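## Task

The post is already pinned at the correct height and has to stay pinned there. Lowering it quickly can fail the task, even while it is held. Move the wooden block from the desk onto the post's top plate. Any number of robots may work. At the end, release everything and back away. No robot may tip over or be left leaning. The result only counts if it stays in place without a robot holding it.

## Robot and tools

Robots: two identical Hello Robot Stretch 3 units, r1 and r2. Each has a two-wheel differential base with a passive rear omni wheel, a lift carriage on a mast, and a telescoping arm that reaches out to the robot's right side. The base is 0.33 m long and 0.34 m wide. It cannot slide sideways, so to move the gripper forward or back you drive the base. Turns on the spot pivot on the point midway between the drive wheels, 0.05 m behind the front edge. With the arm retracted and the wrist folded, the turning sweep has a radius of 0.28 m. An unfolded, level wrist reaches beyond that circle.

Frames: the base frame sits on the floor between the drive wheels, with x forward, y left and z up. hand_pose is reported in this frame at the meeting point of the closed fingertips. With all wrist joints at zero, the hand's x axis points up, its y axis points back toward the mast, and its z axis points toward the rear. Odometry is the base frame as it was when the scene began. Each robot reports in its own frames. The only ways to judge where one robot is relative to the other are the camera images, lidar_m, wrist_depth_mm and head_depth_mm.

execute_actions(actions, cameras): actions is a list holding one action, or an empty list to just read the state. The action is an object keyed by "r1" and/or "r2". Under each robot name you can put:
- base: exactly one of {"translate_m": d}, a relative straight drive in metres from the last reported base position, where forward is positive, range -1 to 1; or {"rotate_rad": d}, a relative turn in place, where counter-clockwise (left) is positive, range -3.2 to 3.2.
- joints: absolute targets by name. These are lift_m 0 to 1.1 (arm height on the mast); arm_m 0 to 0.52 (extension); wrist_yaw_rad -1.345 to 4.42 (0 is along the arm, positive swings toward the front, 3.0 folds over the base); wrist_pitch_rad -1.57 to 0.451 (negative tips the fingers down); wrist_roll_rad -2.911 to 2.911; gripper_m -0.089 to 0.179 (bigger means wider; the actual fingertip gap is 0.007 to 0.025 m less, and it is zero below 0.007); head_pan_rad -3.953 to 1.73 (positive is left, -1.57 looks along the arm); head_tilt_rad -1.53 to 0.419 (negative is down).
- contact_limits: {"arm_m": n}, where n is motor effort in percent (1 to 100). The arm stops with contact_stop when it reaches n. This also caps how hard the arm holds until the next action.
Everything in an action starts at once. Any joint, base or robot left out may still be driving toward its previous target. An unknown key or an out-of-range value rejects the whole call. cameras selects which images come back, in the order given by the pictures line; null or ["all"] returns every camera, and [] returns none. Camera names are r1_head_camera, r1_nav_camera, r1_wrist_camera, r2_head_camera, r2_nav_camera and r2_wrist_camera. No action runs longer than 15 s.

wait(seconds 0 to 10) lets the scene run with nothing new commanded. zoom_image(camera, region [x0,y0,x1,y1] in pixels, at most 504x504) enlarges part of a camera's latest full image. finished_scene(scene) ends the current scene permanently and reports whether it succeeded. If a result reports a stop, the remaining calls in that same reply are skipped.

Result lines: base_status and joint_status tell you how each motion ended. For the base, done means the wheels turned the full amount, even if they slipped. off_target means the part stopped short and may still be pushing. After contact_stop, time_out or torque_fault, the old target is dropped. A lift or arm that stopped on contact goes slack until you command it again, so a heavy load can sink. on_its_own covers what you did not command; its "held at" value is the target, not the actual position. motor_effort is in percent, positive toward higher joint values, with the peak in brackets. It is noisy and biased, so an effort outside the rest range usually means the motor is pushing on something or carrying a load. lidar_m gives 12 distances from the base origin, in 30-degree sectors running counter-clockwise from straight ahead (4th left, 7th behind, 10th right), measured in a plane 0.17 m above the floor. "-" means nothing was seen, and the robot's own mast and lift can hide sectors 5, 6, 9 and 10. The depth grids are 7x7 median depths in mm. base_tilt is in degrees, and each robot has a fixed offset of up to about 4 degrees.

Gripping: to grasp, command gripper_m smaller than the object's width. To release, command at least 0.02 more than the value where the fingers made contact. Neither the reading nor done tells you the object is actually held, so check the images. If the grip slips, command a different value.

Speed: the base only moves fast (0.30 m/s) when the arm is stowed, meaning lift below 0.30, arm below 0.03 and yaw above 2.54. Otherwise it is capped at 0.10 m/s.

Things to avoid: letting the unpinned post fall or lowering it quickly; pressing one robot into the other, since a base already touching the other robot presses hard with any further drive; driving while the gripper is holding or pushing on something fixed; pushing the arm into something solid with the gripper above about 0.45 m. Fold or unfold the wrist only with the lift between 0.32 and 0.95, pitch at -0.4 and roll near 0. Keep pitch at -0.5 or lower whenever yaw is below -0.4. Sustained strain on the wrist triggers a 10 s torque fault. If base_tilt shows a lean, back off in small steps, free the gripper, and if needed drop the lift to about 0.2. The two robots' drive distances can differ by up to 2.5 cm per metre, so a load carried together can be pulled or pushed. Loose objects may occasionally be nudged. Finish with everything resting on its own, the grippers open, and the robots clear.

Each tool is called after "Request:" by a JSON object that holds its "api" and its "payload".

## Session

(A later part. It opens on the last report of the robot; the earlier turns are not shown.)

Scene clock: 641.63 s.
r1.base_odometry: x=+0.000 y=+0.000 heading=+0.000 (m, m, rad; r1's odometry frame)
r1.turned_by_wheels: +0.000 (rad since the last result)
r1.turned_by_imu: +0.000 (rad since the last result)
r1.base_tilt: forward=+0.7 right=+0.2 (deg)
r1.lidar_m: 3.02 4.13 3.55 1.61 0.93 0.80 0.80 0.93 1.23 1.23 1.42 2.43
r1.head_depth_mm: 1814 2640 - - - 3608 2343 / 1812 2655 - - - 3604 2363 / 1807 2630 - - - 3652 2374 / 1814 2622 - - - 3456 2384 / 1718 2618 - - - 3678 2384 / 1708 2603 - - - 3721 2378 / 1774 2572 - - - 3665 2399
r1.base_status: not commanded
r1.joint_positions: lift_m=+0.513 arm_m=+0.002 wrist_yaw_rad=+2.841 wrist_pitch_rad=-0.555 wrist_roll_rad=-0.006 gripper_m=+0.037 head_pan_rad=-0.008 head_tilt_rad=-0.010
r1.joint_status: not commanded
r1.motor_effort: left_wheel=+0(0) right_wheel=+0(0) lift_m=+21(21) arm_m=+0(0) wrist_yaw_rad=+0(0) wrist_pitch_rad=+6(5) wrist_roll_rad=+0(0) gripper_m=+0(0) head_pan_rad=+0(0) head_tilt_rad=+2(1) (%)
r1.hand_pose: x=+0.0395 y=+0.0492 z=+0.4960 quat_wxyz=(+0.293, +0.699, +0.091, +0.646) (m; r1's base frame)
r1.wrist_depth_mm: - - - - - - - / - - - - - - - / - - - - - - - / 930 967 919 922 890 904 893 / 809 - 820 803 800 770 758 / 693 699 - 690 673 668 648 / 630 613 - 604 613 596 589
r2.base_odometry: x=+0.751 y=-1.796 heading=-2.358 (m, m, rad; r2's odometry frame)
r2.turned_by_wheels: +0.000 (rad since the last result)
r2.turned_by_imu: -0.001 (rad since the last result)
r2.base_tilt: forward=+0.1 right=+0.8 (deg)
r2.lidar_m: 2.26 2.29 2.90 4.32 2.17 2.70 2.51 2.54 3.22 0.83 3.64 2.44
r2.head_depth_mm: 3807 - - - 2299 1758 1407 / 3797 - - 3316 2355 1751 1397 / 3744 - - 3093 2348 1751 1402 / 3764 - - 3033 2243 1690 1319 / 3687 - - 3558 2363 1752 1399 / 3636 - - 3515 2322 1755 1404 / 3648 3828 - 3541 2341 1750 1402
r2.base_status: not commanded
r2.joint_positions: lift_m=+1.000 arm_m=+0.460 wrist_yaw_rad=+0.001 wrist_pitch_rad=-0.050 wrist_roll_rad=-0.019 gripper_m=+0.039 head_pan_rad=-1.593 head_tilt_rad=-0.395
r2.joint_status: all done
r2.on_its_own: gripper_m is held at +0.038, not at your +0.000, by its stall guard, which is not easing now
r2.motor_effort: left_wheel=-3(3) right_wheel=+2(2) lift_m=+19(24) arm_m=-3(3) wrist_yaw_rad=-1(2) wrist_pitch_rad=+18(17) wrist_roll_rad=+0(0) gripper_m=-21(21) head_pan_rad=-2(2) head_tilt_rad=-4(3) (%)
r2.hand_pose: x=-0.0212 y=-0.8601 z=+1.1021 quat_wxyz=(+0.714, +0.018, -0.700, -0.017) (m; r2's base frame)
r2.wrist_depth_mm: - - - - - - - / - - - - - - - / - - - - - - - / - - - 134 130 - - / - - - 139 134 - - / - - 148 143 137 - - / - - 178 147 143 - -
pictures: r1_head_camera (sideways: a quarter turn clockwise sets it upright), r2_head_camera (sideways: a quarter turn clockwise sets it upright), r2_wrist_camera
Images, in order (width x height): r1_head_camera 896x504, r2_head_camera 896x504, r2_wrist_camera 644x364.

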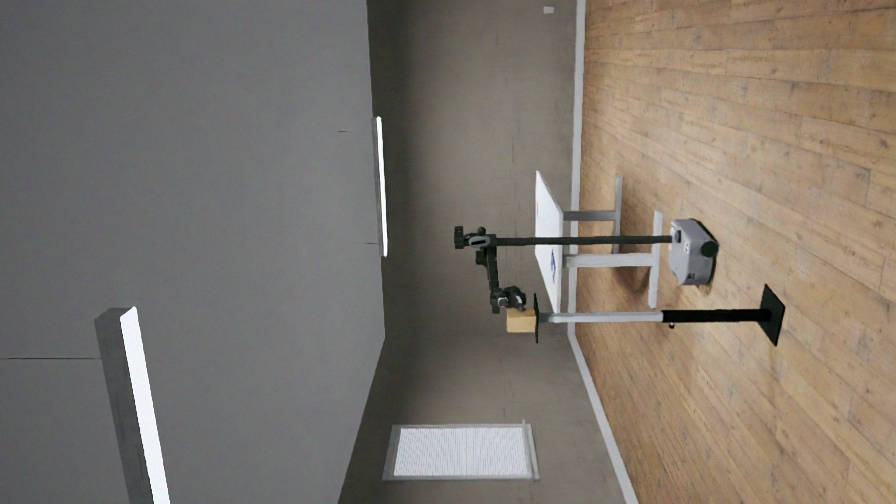

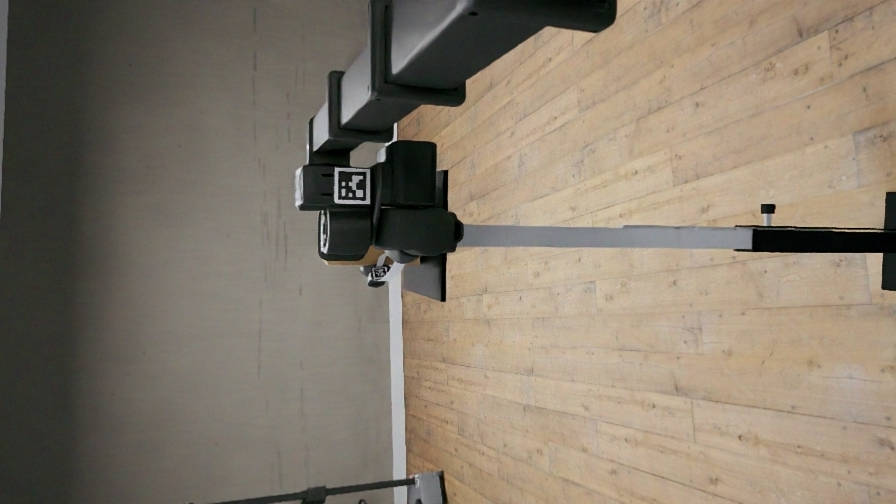

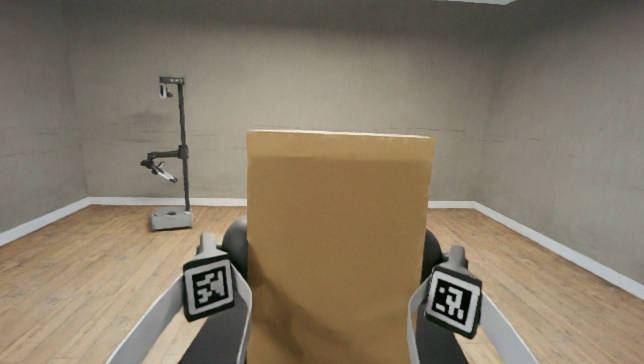

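Request:
{"api": "execute_actions", "payload": {"actions": [{"r2": {"joints": {"lift_m": 0.991}}}], "cameras": ["r2_wrist_camera"]}}

Scene clock: 649.20 s.
r1.base_odometry: x=+0.000 y=+0.000 heading=+0.000 (m, m, rad; r1's odometry frame)
r1.turned_by_wheels: +0.000 (rad since the last result)
r1.turned_by_imu: +0.000 (rad since the last result)
r1.base_tilt: forward=+0.7 right=+0.2 (deg)
r1.lidar_m: 3.00 4.11 3.55 1.61 0.92 0.80 0.80 0.93 1.23 1.23 1.42 2.43
r1.head_depth_mm: 1810 2666 - - - 3645 2319 / 1799 2645 - - - 3633 2363 / 1816 2618 - - - 3625 2381 / 1799 2621 - - - 3482 2371 / 1723 2632 - - - 3616 2396 / 1712 2598 - - - 3648 2411 / 1777 2585 - - - 3711 2374
r1.base_status: not commanded
r1.joint_positions: lift_m=+0.513 arm_m=+0.002 wrist_yaw_rad=+2.841 wrist_pitch_rad=-0.555 wrist_roll_rad=-0.006 gripper_m=+0.037 head_pan_rad=-0.008 head_tilt_rad=-0.010
r1.joint_status: not commanded
r1.motor_effort: left_wheel=+0(1) right_wheel=+0(0) lift_m=+21(21) arm_m=+0(0) wrist_yaw_rad=+0(1) wrist_pitch_rad=+6(6) wrist_roll_rad=+0(0) gripper_m=+0(0) head_pan_rad=+0(0) head_tilt_rad=+1(1) (%)
r1.hand_pose: x=+0.0395 y=+0.0492 z=+0.4960 quat_wxyz=(+0.293, +0.699, +0.091, +0.646) (m; r1's base frame)
r1.wrist_depth_mm: - - - - - - - / - - - - - - - / - - - - - - - / 906 968 927 933 927 880 881 / 802 - 827 777 812 776 751 / 723 694 - 683 686 685 676 / 622 612 - 592 602 601 590
r2.base_odometry: x=+0.751 y=-1.796 heading=-2.358 (m, m, rad; r2's odometry frame)
r2.turned_by_wheels: +0.000 (rad since the last result)
r2.turned_by_imu: -0.001 (rad since the last result)
r2.base_tilt: forward=+0.0 right=+0.8 (deg)
r2.lidar_m: 2.26 2.29 2.90 4.32 2.18 2.70 2.50 2.53 3.22 0.83 3.65 2.44
r2.head_depth_mm: 3828 - - - 2368 1755 1399 / 3850 - - 3207 2348 1754 1399 / 3718 - - 3107 2354 1759 1405 / 3688 - - 2932 2230 1692 1323 / 3665 - - 3549 2349 1751 1400 / 3645 - - 3515 2365 1748 1404 / 3656 3795 - 3526 2347 1753 1404
r2.base_status: not commanded
r2.joint_positions: lift_m=+0.991 arm_m=+0.460 wrist_yaw_rad=+0.001 wrist_pitch_rad=-0.037 wrist_roll_rad=-0.019 gripper_m=+0.039 head_pan_rad=-1.593 head_tilt_rad=-0.395
r2.joint_status: all done
r2.on_its_own: gripper_m is held at +0.038, not at your +0.000, by its stall guard, which is not easing now
r2.motor_effort: left_wheel=-3(3) right_wheel=+2(2) lift_m=+18(18) arm_m=-3(3) wrist_yaw_rad=-2(2) wrist_pitch_rad=+13(18) wrist_roll_rad=+0(0) gripper_m=-21(21) head_pan_rad=-3(3) head_tilt_rad=-3(3) (%)
r2.hand_pose: x=-0.0212 y=-0.8605 z=+1.0964 quat_wxyz=(+0.714, +0.014, -0.700, -0.013) (m; r2's base frame)
r2.wrist_depth_mm: - - - - - - - / - - - - - - - / - - - 178 - - - / - - - 134 129 - - / - - - 138 134 - - / - - 148 143 137 - - / - - 171 148 144 - -
pictures: r2_wrist_camera
Images, in order (width x height): r2_wrist_camera 644x364.

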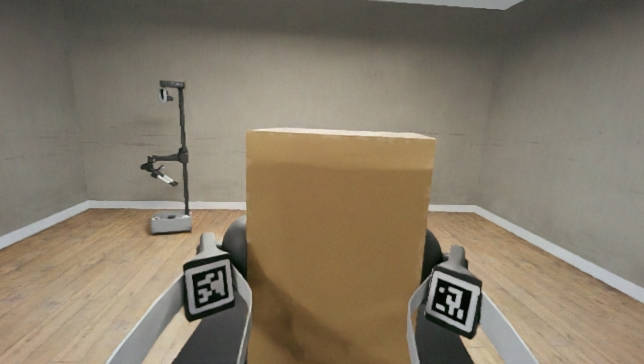

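The block is now touching the plate (pitch effort is dropping). Release it.

Request:
{"api": "execute_actions", "payload": {"actions": [{"r2": {"joints": {"gripper_m": 0.13}}}], "cameras": ["r2_wrist_camera"]}}

Request:
{"api": "execute_actions", "payload": {"actions": [{"r2": {"joints": {"arm_m": 0.1}}}], "cameras": ["r2_head_camera", "r2_wrist_camera", "r1_head_camera"]}}

Scene clock: 655.87 s.
r1.base_odometry: x=+0.000 y=+0.000 heading=+0.000 (m, m, rad; r1's odometry frame)
r1.turned_by_wheels: +0.000 (rad since the last result)
r1.turned_by_imu: +0.000 (rad since the last result)
r1.base_tilt: forward=+0.7 right=+0.3 (deg)
r1.lidar_m: 3.00 4.07 3.56 1.61 0.93 0.80 0.80 0.93 1.23 1.22 1.42 2.43
r1.head_depth_mm: 1832 2631 - - - 3598 2357 / 1809 2616 - - - 3636 2366 / 1818 2617 - - - 3602 2367 / 1797 2646 - - - 3500 2378 / 1714 2601 - - - 3679 2375 / 1710 2592 - - - 3641 2391 / 1780 2589 - - - 3707 2401
r1.base_status: not commanded
r1.joint_positions: lift_m=+0.513 arm_m=+0.002 wrist_yaw_rad=+2.841 wrist_pitch_rad=-0.555 wrist_roll_rad=-0.006 gripper_m=+0.037 head_pan_rad=-0.008 head_tilt_rad=-0.010
r1.joint_status: not commanded
r1.motor_effort: left_wheel=+1(0) right_wheel=+0(0) lift_m=+21(21) arm_m=+0(0) wrist_yaw_rad=+1(0) wrist_pitch_rad=+6(6) wrist_roll_rad=+0(0) gripper_m=+0(0) head_pan_rad=+0(0) head_tilt_rad=+1(1) (%)
r1.hand_pose: x=+0.0395 y=+0.0492 z=+0.4960 quat_wxyz=(+0.293, +0.699, +0.091, +0.646) (m; r1's base frame)
r1.wrist_depth_mm: - - - - - - - / - - - - - - - / - - - - - - - / 900 977 951 940 917 909 888 / 800 - 806 785 787 772 750 / 719 695 - 693 692 674 664 / 631 608 - 609 590 587 597
r2.base_odometry: x=+0.751 y=-1.796 heading=-2.358 (m, m, rad; r2's odometry frame)
r2.turned_by_wheels: +0.000 (rad since the last result)
r2.turned_by_imu: -0.001 (rad since the last result)
r2.base_tilt: forward=+0.1 right=+0.8 (deg)
r2.lidar_m: 2.26 2.29 2.90 4.30 2.18 2.70 2.50 2.53 3.22 0.83 3.67 2.44
r2.head_depth_mm: 3797 - - - 2352 1752 1396 / 3766 - - 3204 2349 1755 1404 / 3756 - - 3115 2375 1763 1403 / 3695 - - 3015 2243 1694 1328 / 3702 - - 3580 2358 1752 1406 / 3706 - - 3540 2331 1755 1405 / 3607 3842 - 3575 2341 1754 1395
r2.base_status: not commanded
r2.joint_positions: lift_m=+0.991 arm_m=+0.460 wrist_yaw_rad=+0.000 wrist_pitch_rad=-0.024 wrist_roll_rad=-0.019 gripper_m=+0.130 head_pan_rad=-1.593 head_tilt_rad=-0.395
r2.joint_status: all done
r2.motor_effort: left_wheel=-3(3) right_wheel=+2(2) lift_m=+18(18) arm_m=-2(2) wrist_yaw_rad=-1(2) wrist_pitch_rad=+8(13) wrist_roll_rad=+0(0) gripper_m=+0(85) head_pan_rad=-2(3) head_tilt_rad=-3(4) (%)
r2.hand_pose: x=-0.0214 y=-0.8609 z=+1.0996 quat_wxyz=(+0.714, +0.009, -0.700, -0.009) (m; r2's base frame)
r2.wrist_depth_mm: - - - - - - - / - - - - - - - / - - - - - - - / - - - 137 132 - - / - - - 141 138 - - / - - 221 146 142 - - / - - 175 151 174 - -
pictures: r2_wrist_camera
Images, in order (width x height): r2_wrist_camera 644x364.

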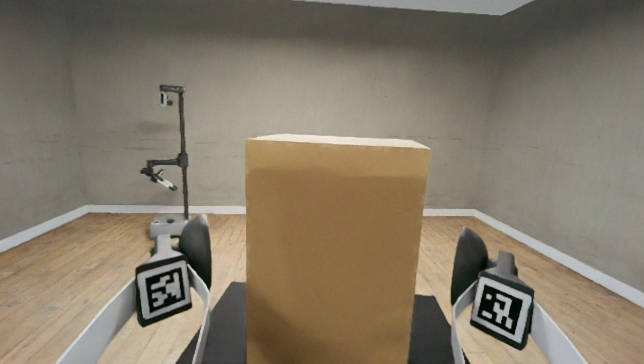

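Scene clock: 659.73 s.
r1.base_odometry: x=+0.000 y=+0.000 heading=+0.000 (m, m, rad; r1's odometry frame)
r1.turned_by_wheels: +0.000 (rad since the last result)
r1.turned_by_imu: +0.000 (rad since the last result)
r1.base_tilt: forward=+0.6 right=+0.3 (deg)
r1.lidar_m: 3.01 4.11 3.54 1.61 0.93 0.80 0.80 0.93 1.23 1.23 1.42 2.43
r1.head_depth_mm: 1804 2651 - - - 3605 2361 / 1810 2644 - - - 3630 2359 / 1805 2619 - - - 3666 2370 / 1818 2644 - - - 3463 2391 / 1729 2576 - - - 3668 2391 / 1717 2581 - - - 3677 2378 / 1782 2593 - - - 3712 2410
r1.base_status: not commanded
r1.joint_positions: lift_m=+0.513 arm_m=+0.002 wrist_yaw_rad=+2.841 wrist_pitch_rad=-0.555 wrist_roll_rad=-0.006 gripper_m=+0.037 head_pan_rad=-0.008 head_tilt_rad=-0.010
r1.joint_status: not commanded
r1.motor_effort: left_wheel=+1(1) right_wheel=+0(0) lift_m=+20(22) arm_m=+0(0) wrist_yaw_rad=+1(0) wrist_pitch_rad=+6(6) wrist_roll_rad=+0(0) gripper_m=+0(0) head_pan_rad=+1(0) head_tilt_rad=+0(2) (%)
r1.hand_pose: x=+0.0395 y=+0.0492 z=+0.4960 quat_wxyz=(+0.293, +0.699, +0.091, +0.646) (m; r1's base frame)
r1.wrist_depth_mm: - - - - - - - / - - - - - - - / - - - - - - - / 928 958 926 923 914 899 881 / 802 - 800 792 785 765 780 / 715 711 - 696 678 673 679 / 625 625 - 600 605 594 603
r2.base_odometry: x=+0.751 y=-1.796 heading=-2.358 (m, m, rad; r2's odometry frame)
r2.turned_by_wheels: +0.000 (rad since the last result)
r2.turned_by_imu: -0.001 (rad since the last result)
r2.base_tilt: forward=+0.0 right=+0.8 (deg)
r2.lidar_m: 2.26 2.28 2.91 4.32 2.18 2.70 2.51 2.54 3.22 0.83 3.69 2.44
r2.head_depth_mm: 3842 - - - - - 1329 / 3794 - - - - - 1327 / 3762 - - 3318 - - 1328 / 3695 - - 835 - 1757 1326 / 3671 - - 3570 2341 1738 1401 / 3688 - - 3583 2345 1757 1401 / 3608 3830 - 3563 2343 1759 1399
r2.base_status: not commanded
r2.joint_positions: lift_m=+0.991 arm_m=+0.100 wrist_yaw_rad=+0.000 wrist_pitch_rad=-0.023 wrist_roll_rad=-0.019 gripper_m=+0.130 head_pan_rad=-1.593 head_tilt_rad=-0.395
r2.joint_status: all done
r2.motor_effort: left_wheel=-3(3) right_wheel=+2(2) lift_m=+18(18) arm_m=-3(1) wrist_yaw_rad=-1(1) wrist_pitch_rad=+8(8) wrist_roll_rad=+0(0) gripper_m=+0(0) head_pan_rad=-3(3) head_tilt_rad=-3(3) (%)
r2.hand_pose: x=-0.0214 y=-0.5009 z=+1.0999 quat_wxyz=(+0.714, +0.009, -0.700, -0.008) (m; r2's base frame)
r2.wrist_depth_mm: - - - - - - - / - - - - - - - / - - - - - - - / - - - 500 - - - / - - - - - - - / - - - - - - - / - - - - - - -
pictures: r1_head_camera (sideways: a quarter turn clockwise sets it upright), r2_head_camera (sideways: a quarter turn clockwise sets it upright), r2_wrist_camera
Images, in order (width x height): r1_head_camera 896x504, r2_head_camera 896x504, r2_wrist_camera 644x364.

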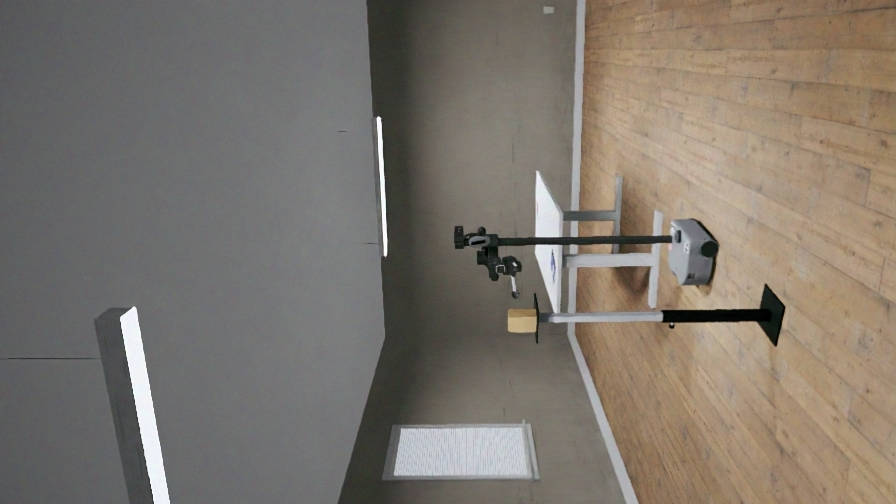

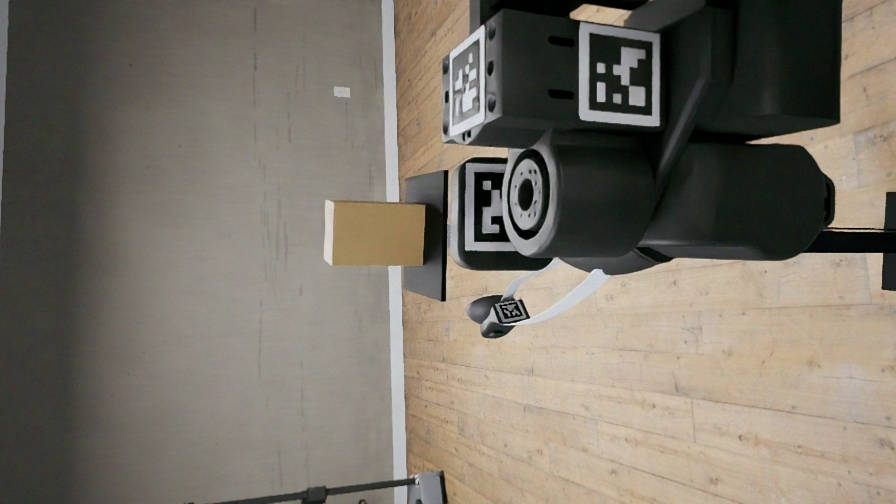

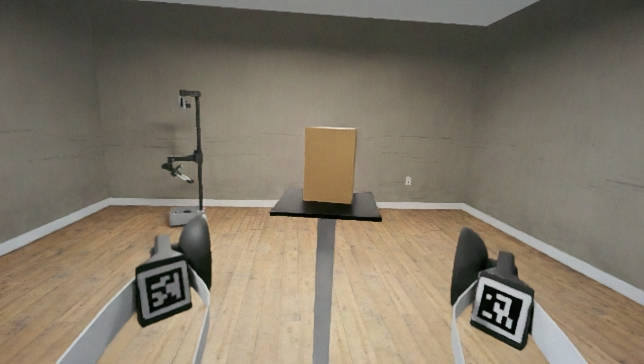

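Request:
{"api": "finished_scene", "payload": {"scene": 2}}

The scene is finished: the task was done.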